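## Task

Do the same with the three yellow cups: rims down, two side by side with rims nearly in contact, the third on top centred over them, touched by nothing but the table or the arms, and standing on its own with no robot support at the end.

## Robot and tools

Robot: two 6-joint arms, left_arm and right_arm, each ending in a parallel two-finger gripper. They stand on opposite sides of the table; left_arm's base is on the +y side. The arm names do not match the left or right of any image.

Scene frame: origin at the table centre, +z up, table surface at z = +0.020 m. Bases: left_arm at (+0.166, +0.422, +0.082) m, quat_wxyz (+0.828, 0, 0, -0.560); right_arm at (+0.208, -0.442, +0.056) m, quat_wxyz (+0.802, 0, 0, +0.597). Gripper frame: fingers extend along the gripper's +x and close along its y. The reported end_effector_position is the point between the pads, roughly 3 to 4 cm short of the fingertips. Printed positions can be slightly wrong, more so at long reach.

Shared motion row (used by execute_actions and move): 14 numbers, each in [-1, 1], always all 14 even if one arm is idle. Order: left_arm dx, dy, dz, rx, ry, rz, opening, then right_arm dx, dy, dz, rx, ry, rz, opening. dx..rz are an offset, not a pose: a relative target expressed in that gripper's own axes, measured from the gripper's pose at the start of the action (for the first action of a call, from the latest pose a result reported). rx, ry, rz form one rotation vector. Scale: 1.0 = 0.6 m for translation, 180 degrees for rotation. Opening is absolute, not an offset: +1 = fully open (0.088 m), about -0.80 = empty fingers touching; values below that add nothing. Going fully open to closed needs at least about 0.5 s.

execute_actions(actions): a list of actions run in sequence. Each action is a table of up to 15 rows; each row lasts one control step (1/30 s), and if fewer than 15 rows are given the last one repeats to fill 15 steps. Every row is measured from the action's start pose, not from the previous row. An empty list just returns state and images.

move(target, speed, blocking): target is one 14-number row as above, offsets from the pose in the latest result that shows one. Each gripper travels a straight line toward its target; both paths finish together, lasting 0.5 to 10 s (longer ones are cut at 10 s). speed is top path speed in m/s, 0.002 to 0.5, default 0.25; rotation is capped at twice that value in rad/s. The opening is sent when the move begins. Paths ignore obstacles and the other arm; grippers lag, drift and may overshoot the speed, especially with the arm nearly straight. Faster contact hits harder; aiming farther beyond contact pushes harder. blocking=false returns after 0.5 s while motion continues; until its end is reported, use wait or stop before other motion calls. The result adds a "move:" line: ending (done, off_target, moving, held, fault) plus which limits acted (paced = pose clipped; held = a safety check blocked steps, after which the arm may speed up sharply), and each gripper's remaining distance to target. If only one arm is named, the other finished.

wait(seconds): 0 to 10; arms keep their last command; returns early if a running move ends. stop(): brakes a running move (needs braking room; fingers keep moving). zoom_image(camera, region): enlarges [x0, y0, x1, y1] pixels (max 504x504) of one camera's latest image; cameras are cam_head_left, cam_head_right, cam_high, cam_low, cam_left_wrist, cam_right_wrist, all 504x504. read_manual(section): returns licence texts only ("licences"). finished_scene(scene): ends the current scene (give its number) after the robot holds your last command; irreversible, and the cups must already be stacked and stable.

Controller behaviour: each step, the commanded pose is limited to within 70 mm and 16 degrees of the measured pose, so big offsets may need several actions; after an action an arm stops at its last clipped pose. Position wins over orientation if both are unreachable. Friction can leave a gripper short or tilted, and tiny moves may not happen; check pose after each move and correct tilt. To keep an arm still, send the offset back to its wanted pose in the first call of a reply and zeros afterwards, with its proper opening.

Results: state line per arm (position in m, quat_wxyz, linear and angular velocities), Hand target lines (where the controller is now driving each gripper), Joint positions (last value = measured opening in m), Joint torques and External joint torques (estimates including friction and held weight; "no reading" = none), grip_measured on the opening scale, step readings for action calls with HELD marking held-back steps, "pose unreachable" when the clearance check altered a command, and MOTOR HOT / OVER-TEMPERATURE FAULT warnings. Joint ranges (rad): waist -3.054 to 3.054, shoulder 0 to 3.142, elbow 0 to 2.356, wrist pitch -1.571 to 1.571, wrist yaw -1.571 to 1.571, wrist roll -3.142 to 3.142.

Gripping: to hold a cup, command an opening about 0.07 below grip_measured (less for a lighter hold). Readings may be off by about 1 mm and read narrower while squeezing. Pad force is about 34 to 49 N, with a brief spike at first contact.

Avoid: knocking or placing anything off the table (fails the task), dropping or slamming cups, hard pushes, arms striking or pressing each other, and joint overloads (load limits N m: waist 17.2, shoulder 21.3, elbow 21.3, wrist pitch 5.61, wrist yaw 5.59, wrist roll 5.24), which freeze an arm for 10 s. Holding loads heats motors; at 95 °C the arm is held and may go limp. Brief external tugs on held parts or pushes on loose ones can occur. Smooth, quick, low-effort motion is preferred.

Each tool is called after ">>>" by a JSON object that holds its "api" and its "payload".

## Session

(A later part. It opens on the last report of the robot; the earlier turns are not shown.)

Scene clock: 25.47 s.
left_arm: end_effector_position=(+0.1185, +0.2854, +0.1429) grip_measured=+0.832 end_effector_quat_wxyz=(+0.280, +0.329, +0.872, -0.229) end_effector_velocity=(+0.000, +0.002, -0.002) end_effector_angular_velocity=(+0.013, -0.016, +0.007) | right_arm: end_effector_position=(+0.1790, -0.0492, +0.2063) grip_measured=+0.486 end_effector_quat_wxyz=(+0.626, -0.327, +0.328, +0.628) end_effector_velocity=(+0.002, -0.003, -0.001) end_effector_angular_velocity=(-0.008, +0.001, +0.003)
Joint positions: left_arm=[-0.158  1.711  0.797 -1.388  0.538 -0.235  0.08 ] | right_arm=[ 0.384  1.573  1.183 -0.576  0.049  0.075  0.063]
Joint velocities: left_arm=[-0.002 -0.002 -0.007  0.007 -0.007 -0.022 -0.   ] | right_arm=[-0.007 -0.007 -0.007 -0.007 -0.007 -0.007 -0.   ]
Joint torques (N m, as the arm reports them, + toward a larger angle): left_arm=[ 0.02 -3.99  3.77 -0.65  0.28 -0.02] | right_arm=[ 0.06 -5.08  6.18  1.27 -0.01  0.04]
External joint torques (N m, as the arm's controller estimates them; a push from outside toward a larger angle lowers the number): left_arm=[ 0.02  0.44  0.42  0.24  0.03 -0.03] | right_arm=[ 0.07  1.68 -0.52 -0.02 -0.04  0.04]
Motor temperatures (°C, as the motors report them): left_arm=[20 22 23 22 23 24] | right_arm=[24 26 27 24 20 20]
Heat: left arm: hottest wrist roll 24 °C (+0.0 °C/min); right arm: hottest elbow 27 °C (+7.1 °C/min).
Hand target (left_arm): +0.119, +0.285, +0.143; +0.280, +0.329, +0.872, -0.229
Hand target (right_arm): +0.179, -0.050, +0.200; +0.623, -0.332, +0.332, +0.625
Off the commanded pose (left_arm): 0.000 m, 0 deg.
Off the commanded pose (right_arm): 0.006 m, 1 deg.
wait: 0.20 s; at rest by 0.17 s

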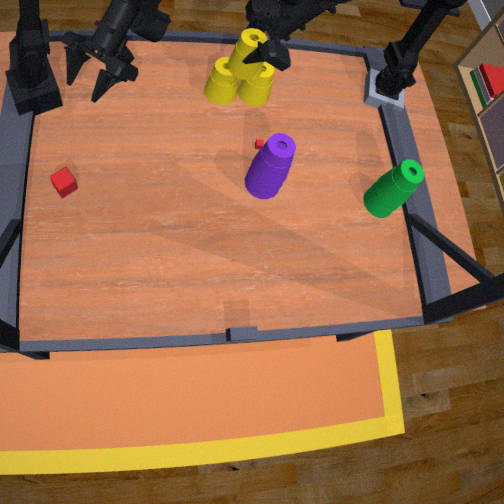

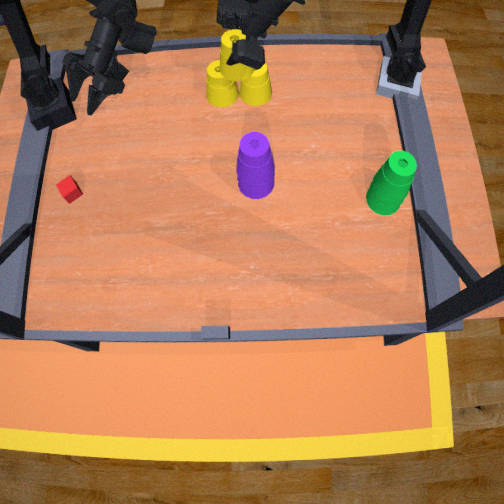

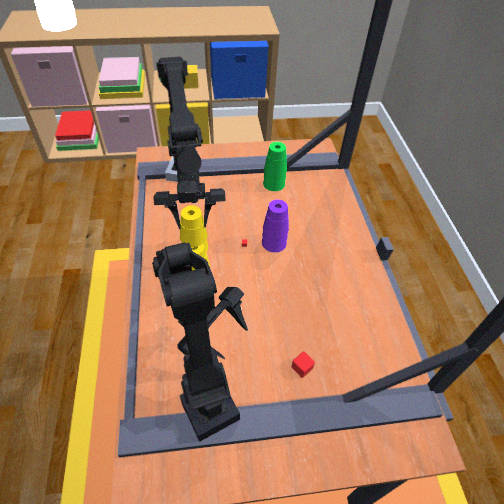

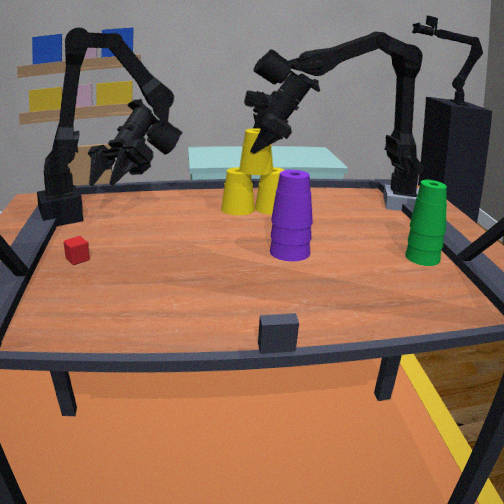

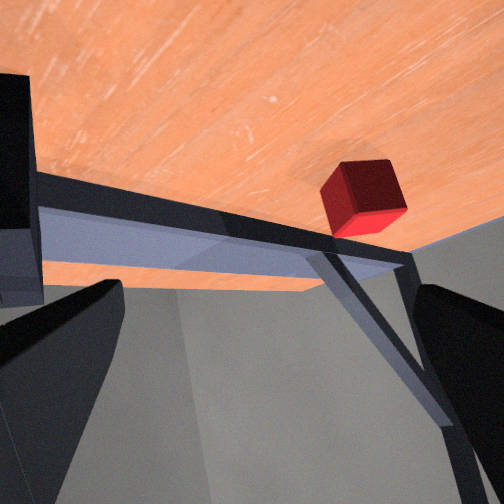

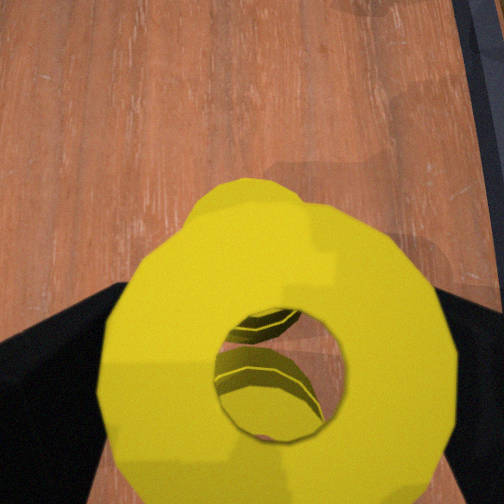

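>>> {"api": "execute_actions", "payload": {"actions": []}}

Scene clock: 25.63 s.
left_arm: end_effector_position=(+0.1185, +0.2854, +0.1429) grip_measured=+0.832 end_effector_quat_wxyz=(+0.280, +0.329, +0.872, -0.229) end_effector_velocity=(+0.001, +0.000, -0.001) end_effector_angular_velocity=(-0.006, -0.011, -0.003) | right_arm: end_effector_position=(+0.1790, -0.0491, +0.2063) grip_measured=+0.486 end_effector_quat_wxyz=(+0.626, -0.327, +0.328, +0.628) end_effector_velocity=(+0.002, +0.001, +0.001) end_effector_angular_velocity=(+0.008, -0.018, +0.011)
Joint positions: left_arm=[-0.158  1.711  0.797 -1.388  0.538 -0.235  0.08 ] | right_arm=[ 0.384  1.573  1.183 -0.575  0.049  0.075  0.063]
Joint velocities: left_arm=[-0.002 -0.007 -0.002  0.007 -0.007 -0.007 -0.   ] | right_arm=[-0.002 -0.002 -0.002  0.007  0.007 -0.022  0.   ]
Joint torques (N m, as the arm reports them, + toward a larger angle): left_arm=[ 0.01 -3.99  3.74 -0.65  0.27 -0.02] | right_arm=[ 0.05 -5.14  5.95  1.25 -0.01  0.04]
External joint torques (N m, as the arm's controller estimates them; a push from outside toward a larger angle lowers the number): left_arm=[ 0.01  0.47  0.36  0.23  0.02 -0.02] | right_arm=[ 0.03  1.55 -0.76 -0.06 -0.03  0.04]
Motor temperatures (°C, as the motors report them): left_arm=[20 22 23 22 23 24] | right_arm=[24 26 27 24 20 20]
Heat: left arm: hottest wrist roll 24 °C (+0.0 °C/min); right arm: hottest elbow 27 °C (+7.0 °C/min).
Hand target (left_arm): +0.119, +0.285, +0.143; +0.280, +0.329, +0.872, -0.229
Hand target (right_arm): +0.179, -0.050, +0.200; +0.623, -0.332, +0.332, +0.625
Off the commanded pose (left_arm): 0.000 m, 0 deg.
Off the commanded pose (right_arm): 0.006 m, 1 deg.

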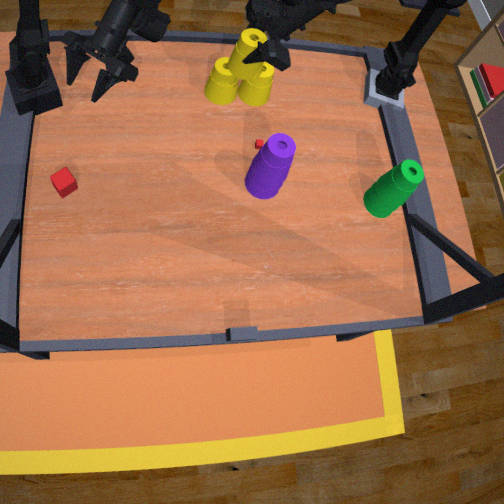

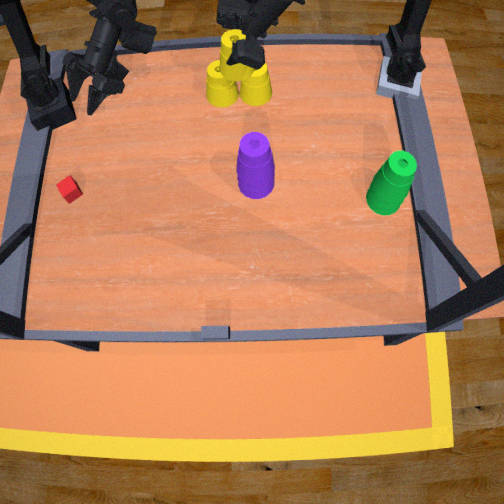

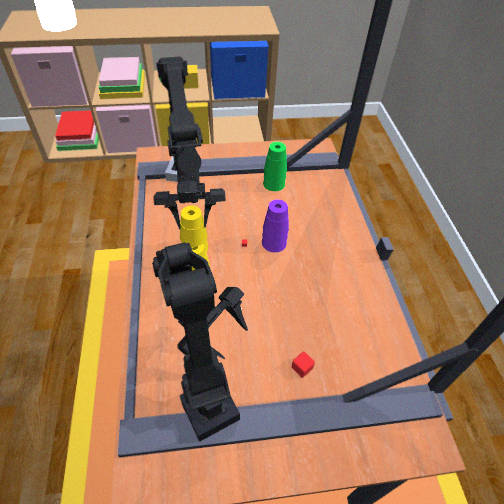

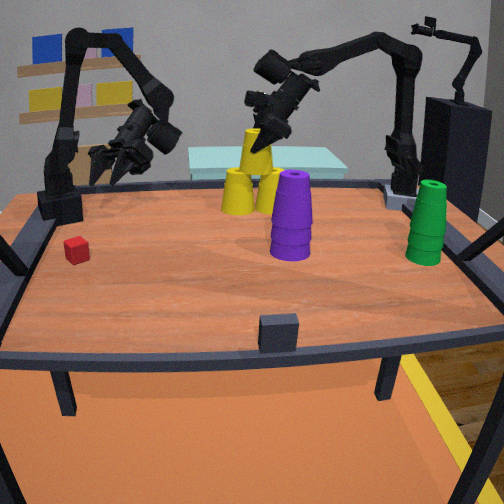

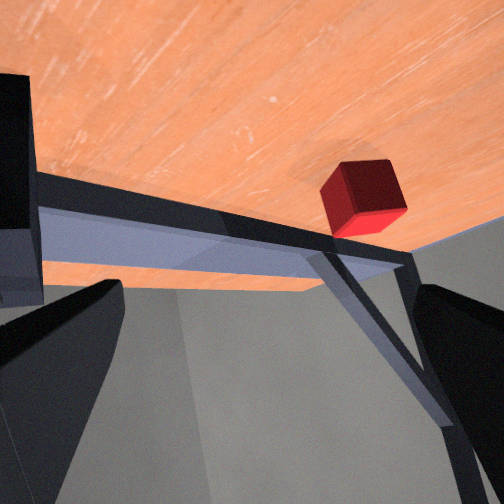

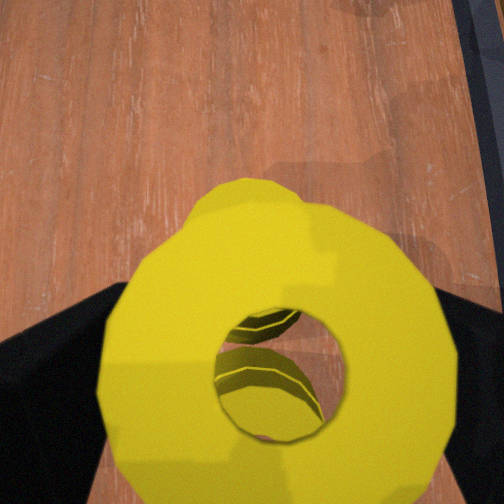

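>>> {"api": "zoom_image", "payload": {"camera": "cam_low", "region": [200, 110, 310, 220]}}

>>> {"api": "zoom_image", "payload": {"camera": "cam_head_right", "region": [180, 10, 300, 130]}}

Region (200, 110, 310, 220) of cam_low's 504x504 image, scaled by 4.582, with more detail than that image has.

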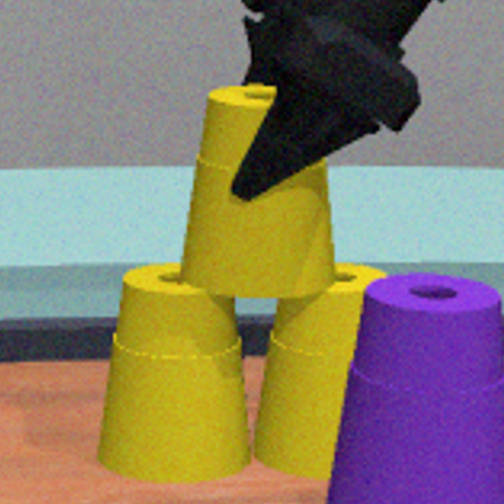

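Region (180, 10, 300, 130) of cam_head_right's 504x504 image, scaled by 4.200, with more detail than that image has.

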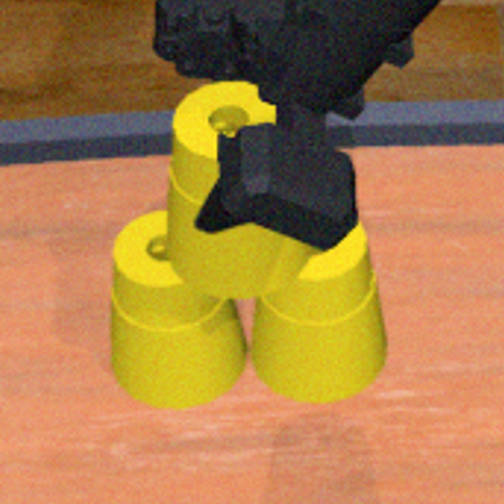

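>>> {"api": "execute_actions", "payload": {"actions": [[[0,0,0,0,0,0,0.83,0.0085,0,-0.0077,0,0.0045,0,0.40],[0,0,0,0,0,0,0.83,0.0093,0,-0.0080,0,0.0045,0,0.40],[0,0,0,0,0,0,0.83,0.0100,0,-0.0083,0,0.0045,0,0.40],[0,0,0,0,0,0,0.83,0.0107,0,-0.0086,0,0.0045,0,0.40],[0,0,0,0,0,0,0.83,0.0107,0,-0.0086,0,0.0045,0,0.40],[0,0,0,0,0,0,0.83,0.0107,0,-0.0086,0,0.0045,0,0.42],[0,0,0,0,0,0,0.83,0.0098,0,-0.0081,0,0.0042,0,0.45],[0,0,0,0,0,0,0.83,0.0086,0,-0.0074,0,0.0040,0,0.48],[0,0,0,0,0,0,0.83,0.0075,0,-0.0068,0,0.0038,0,0.52],[0,0,0,0,0,0,0.83,0.0075,0,-0.0068,0,0.0038,0,0.56],[0,0,0,0,0,0,0.83,0.0075,0,-0.0068,0,0.0038,0,0.61],[0,0,0,0,0,0,0.83,0.0075,0,-0.0068,0,0.0038,0,0.67],[0,0,0,0,0,0,0.83,0.0075,0,-0.0068,0,0.0038,0,0.75],[0,0,0,0,0,0,0.83,0.0075,0,-0.0068,0,0.0038,0,0.84],[0,0,0,0,0,0,0.83,0.0075,0,-0.0068,0,0.0038,0,0.93]],[[0,0,0,0,0,0,0.83,0.0060,0,-0.0050,0,0.003,0,1.0],[0,0,0,0,0,0,0.83,0.0056,0,-0.0050,0,0.003,0,1.0],[0,0,0,0,0,0,0.83,0.0030,0,-0.0049,0,0.003,0,1.0],[0,0,0,0,0,0,0.83,-0.0029,0,-0.0046,0,0.003,0,1.0],[0,0,0,0,0,0,0.83,-0.0124,0,-0.0041,0,0.002,0,1.0],[0,0,0,0,0,0,0.83,-0.0249,0,-0.0035,0,0.002,0,1.0],[0,0,0,0,0,0,0.83,-0.0394,0,-0.0029,0,0.002,0,1.0],[0,0,0,0,0,0,0.83,-0.0546,0,-0.0021,0,0.001,0,1.0],[0,0,0,0,0,0,0.83,-0.0691,0,-0.0015,0,0.001,0,1.0],[0,0,0,0,0,0,0.83,-0.0816,0,-0.0009,0,0,0,1.0],[0,0,0,0,0,0,0.83,-0.0911,0,-0.0004,0,0,0,1.0],[0,0,0,0,0,0,0.83,-0.0970,0,-0.0001,0,0,0,1.0],[0,0,0,0,0,0,0.83,-0.0996,0,0,0,0,0,1.0],[0,0,0,0,0,0,0.83,-0.1000,0,0,0,0,0,1.0],[0,0,0,0,0,0,0.83,-0.1000,0,0,0,0,0,1.0]]]}}

Scene clock: 30.40 s.
left_arm: end_effector_position=(+0.1185, +0.2854, +0.1429) grip_measured=+0.832 end_effector_quat_wxyz=(+0.280, +0.329, +0.872, -0.229) end_effector_velocity=(+0.002, +0.001, -0.002) end_effector_angular_velocity=(+0.010, -0.027, -0.003) | right_arm: end_effector_position=(+0.1794, -0.0793, +0.2495) grip_measured=+1.000 end_effector_quat_wxyz=(+0.626, -0.326, +0.326, +0.630) end_effector_velocity=(-0.001, -0.028, +0.138) end_effector_angular_velocity=(+0.236, +0.022, +0.002)
Joint positions: left_arm=[-0.158  1.711  0.797 -1.388  0.538 -0.235  0.08 ] | right_arm=[ 0.391  1.444  1.231 -0.747  0.052  0.079  0.088]
Joint velocities: left_arm=[-0.002 -0.002 -0.002  0.007 -0.022 -0.022  0.   ] | right_arm=[ 0.012 -0.256  0.208 -0.227  0.007  0.007  0.   ]
Joint torques (N m, as the arm reports them, + toward a larger angle): left_arm=[ 0.02 -4.    3.74 -0.64  0.28 -0.01] | right_arm=[ 0.18 -4.31  6.95  0.69  0.1   0.22]
External joint torques (N m, as the arm's controller estimates them; a push from outside toward a larger angle lowers the number): left_arm=[ 0.03  0.43  0.36  0.23  0.03 -0.02] | right_arm=[ 0.24  0.2   1.09 -0.45  0.07  0.21]
External joint torques at the end of the 1st action: left_arm=[ 0.    0.44  0.38  0.22  0.03 -0.03] | right_arm=[ 0.02  1.5  -0.37 -0.31 -0.05  0.04]
Motor temperatures (°C, as the motors report them): left_arm=[20 23 23 22 23 24] | right_arm=[24 26 28 24 20 20]
Heat: left arm: hottest wrist roll 24 °C (+0.0 °C/min); right arm: hottest elbow 28 °C (+7.9 °C/min).
Hand target (left_arm): +0.119, +0.285, +0.143; +0.280, +0.329, +0.872, -0.229
Hand target (right_arm): +0.179, -0.083, +0.255; +0.626, -0.326, +0.327, +0.629
Off the commanded pose (left_arm): 0.000 m, 0 deg.
Off the commanded pose (right_arm): 0.007 m, 0 deg.
Step readings (end_effector_position; steps 1 to 15: 1st action; 16 to 30: 2nd action):
0: left_arm (+0.1185, +0.2854, +0.1429) | right_arm (+0.1790, -0.0491, +0.2063)
1: left_arm (+0.1185, +0.2854, +0.1429) | right_arm (+0.1790, -0.0490, +0.2062)
2: left_arm (+0.1185, +0.2854, +0.1429) | right_arm (+0.1790, -0.0489, +0.2062)
4: left_arm (+0.1185, +0.2854, +0.1429) | right_arm (+0.1790, -0.0487, +0.2060)
8: left_arm (+0.1185, +0.2854, +0.1429) | right_arm (+0.1790, -0.0485, +0.2060)
15: left_arm (+0.1185, +0.2854, +0.1429) | right_arm (+0.1790, -0.0485, +0.2060)
16: left_arm (+0.1185, +0.2854, +0.1429) | right_arm (+0.1790, -0.0485, +0.2060)
17: left_arm (+0.1185, +0.2854, +0.1429) | right_arm (+0.1790, -0.0485, +0.2060)
19: left_arm (+0.1185, +0.2854, +0.1429) | right_arm (+0.1790, -0.0485, +0.2060)
23: left_arm (+0.1185, +0.2854, +0.1429) | right_arm (+0.1799, -0.0602, +0.2075)
30: end_effector_position above

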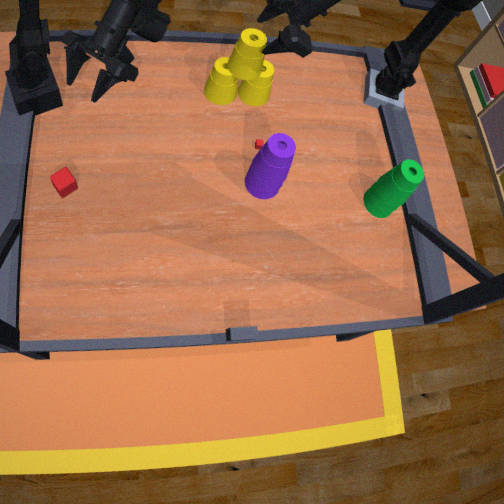

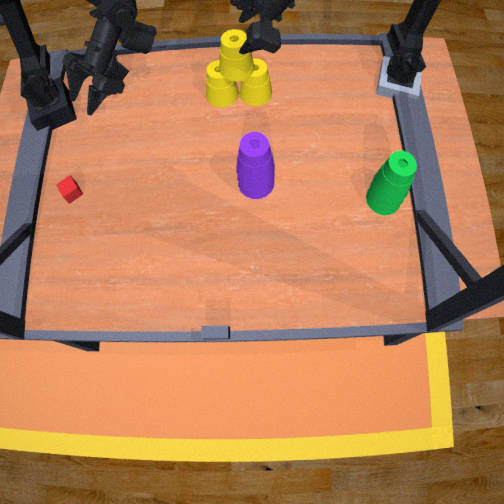

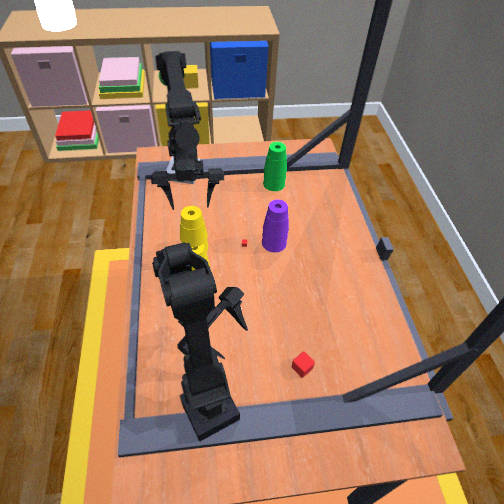

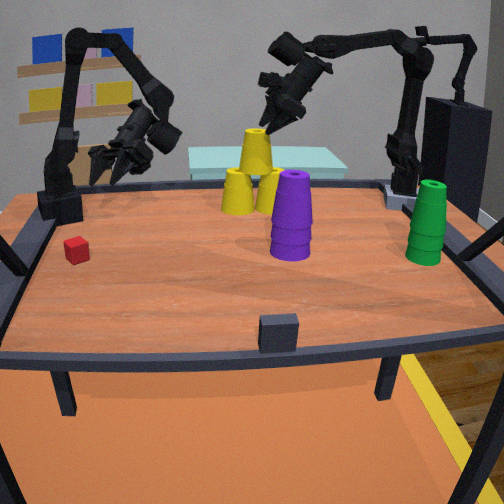

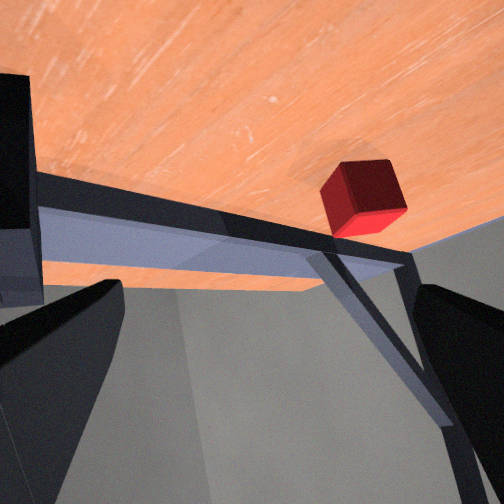

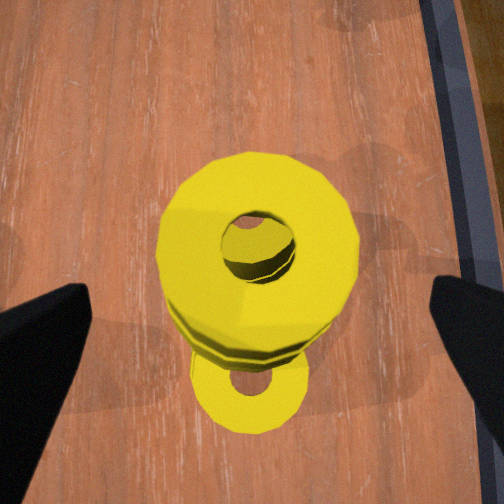

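The cup is released and the gripper has cleared it. I'll check the pyramid up close before finishing.

>>> {"api": "execute_actions", "payload": {"actions": []}}

>>> {"api": "zoom_image", "payload": {"camera": "cam_low", "region": [200, 110, 310, 220]}}

>>> {"api": "zoom_image", "payload": {"camera": "cam_head_right", "region": [180, 10, 300, 130]}}

>>> {"api": "zoom_image", "payload": {"camera": "cam_head_left", "region": [185, 10, 305, 130]}}

Scene clock: 30.47 s.
left_arm: end_effector_position=(+0.1185, +0.2854, +0.1429) grip_measured=+0.832 end_effector_quat_wxyz=(+0.280, +0.329, +0.872, -0.229) end_effector_velocity=(+0.002, +0.003, +0.000) end_effector_angular_velocity=(+0.011, -0.019, -0.012) | right_arm: end_effector_position=(+0.1794, -0.0808, +0.2545) grip_measured=+1.000 end_effector_quat_wxyz=(+0.627, -0.323, +0.324, +0.631) end_effector_velocity=(+0.005, -0.021, +0.021) end_effector_angular_velocity=(-0.030, -0.017, -0.016)
Joint positions: left_arm=[-0.158  1.711  0.797 -1.388  0.538 -0.235  0.08 ] | right_arm=[ 0.392  1.434  1.239 -0.757  0.053  0.08   0.088]
Joint velocities: left_arm=[-0.002 -0.007 -0.002 -0.007 -0.022 -0.007 -0.   ] | right_arm=[ 0.002 -0.056  0.051 -0.139  0.022  0.007  0.   ]
Joint torques (N m, as the arm reports them, + toward a larger angle): left_arm=[ 0.02 -3.98  3.73 -0.65  0.28 -0.02] | right_arm=[ 0.39 -4.81  7.26  0.64  0.14  0.2 ]
External joint torques (N m, as the arm's controller estimates them; a push from outside toward a larger angle lowers the number): left_arm=[ 0.02  0.45  0.36  0.23  0.03 -0.02] | right_arm=[ 0.42 -0.23  1.32 -0.49  0.11  0.2 ]
Motor temperatures (°C, as the motors report them): left_arm=[20 23 23 22 23 24] | right_arm=[24 26 28 24 20 20]
Heat: left arm: hottest wrist roll 24 °C (+0.0 °C/min); right arm: hottest elbow 28 °C (+7.9 °C/min).
Hand target (left_arm): +0.119, +0.285, +0.143; +0.280, +0.329, +0.872, -0.229
Hand target (right_arm): +0.179, -0.083, +0.255; +0.626, -0.326, +0.327, +0.628
Off the commanded pose (left_arm): 0.000 m, 0 deg.
Off the commanded pose (right_arm): 0.002 m, 1 deg.

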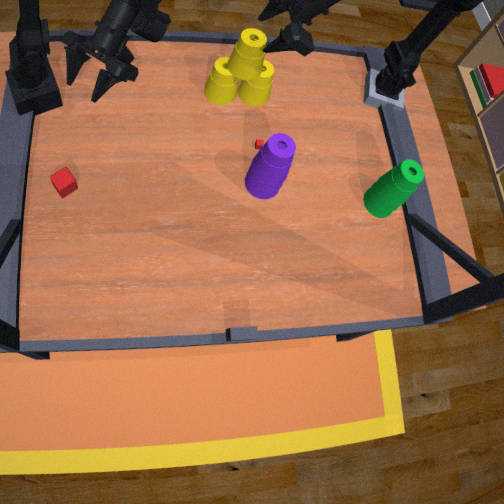

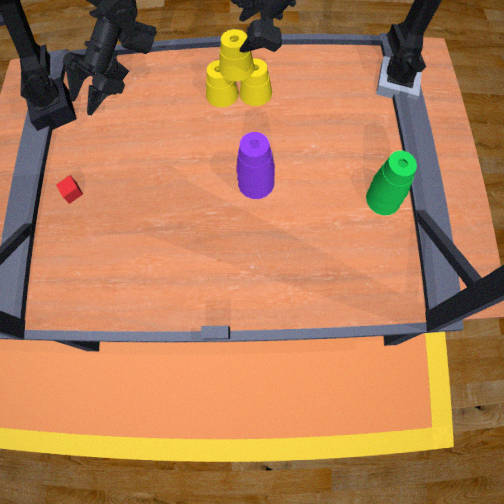

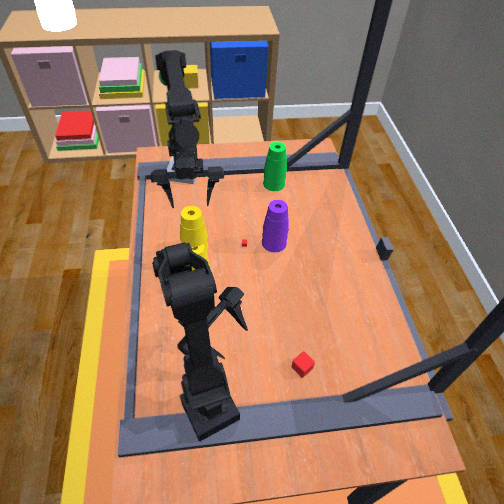

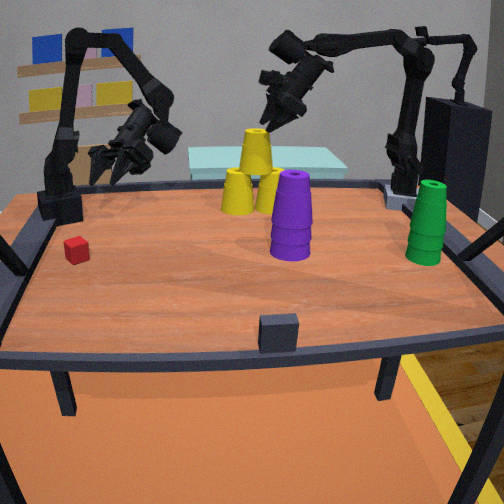

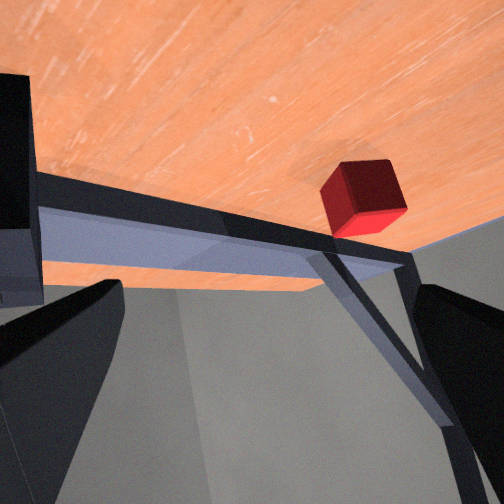

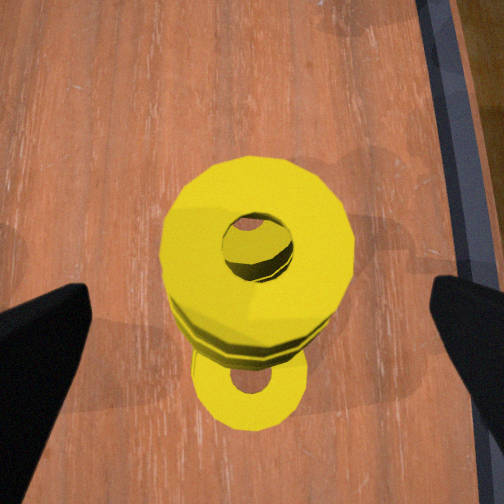

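Region (200, 110, 310, 220) of cam_low's 504x504 image, scaled by 4.582, with more detail than that image has.

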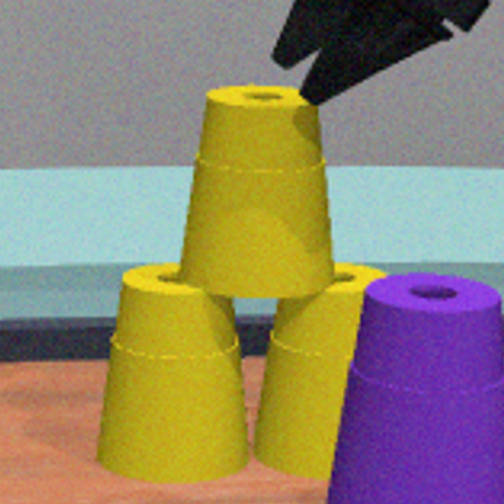

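Region (180, 10, 300, 130) of cam_head_right's 504x504 image, scaled by 4.200, with more detail than that image has.

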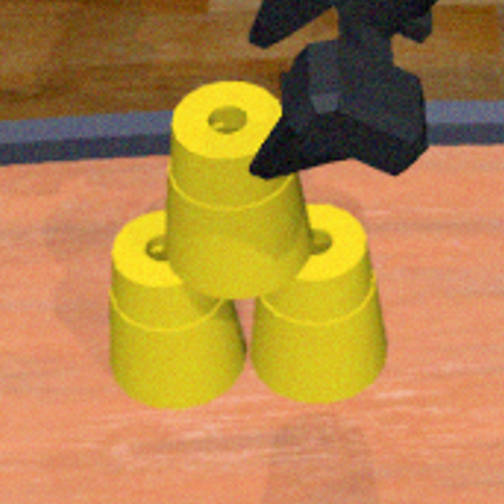

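Region (185, 10, 305, 130) of cam_head_left's 504x504 image, scaled by 4.200, with more detail than that image has.

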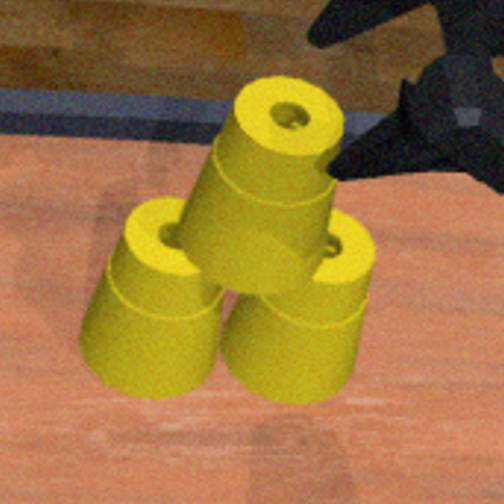

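The pyramid is standing on its own. The base rims are about 2 mm apart, the top cup is centred and level, and the fingers are clear of it.

>>> {"api": "finished_scene", "payload": {"scene": 2}}

The scene is finished: the task was done.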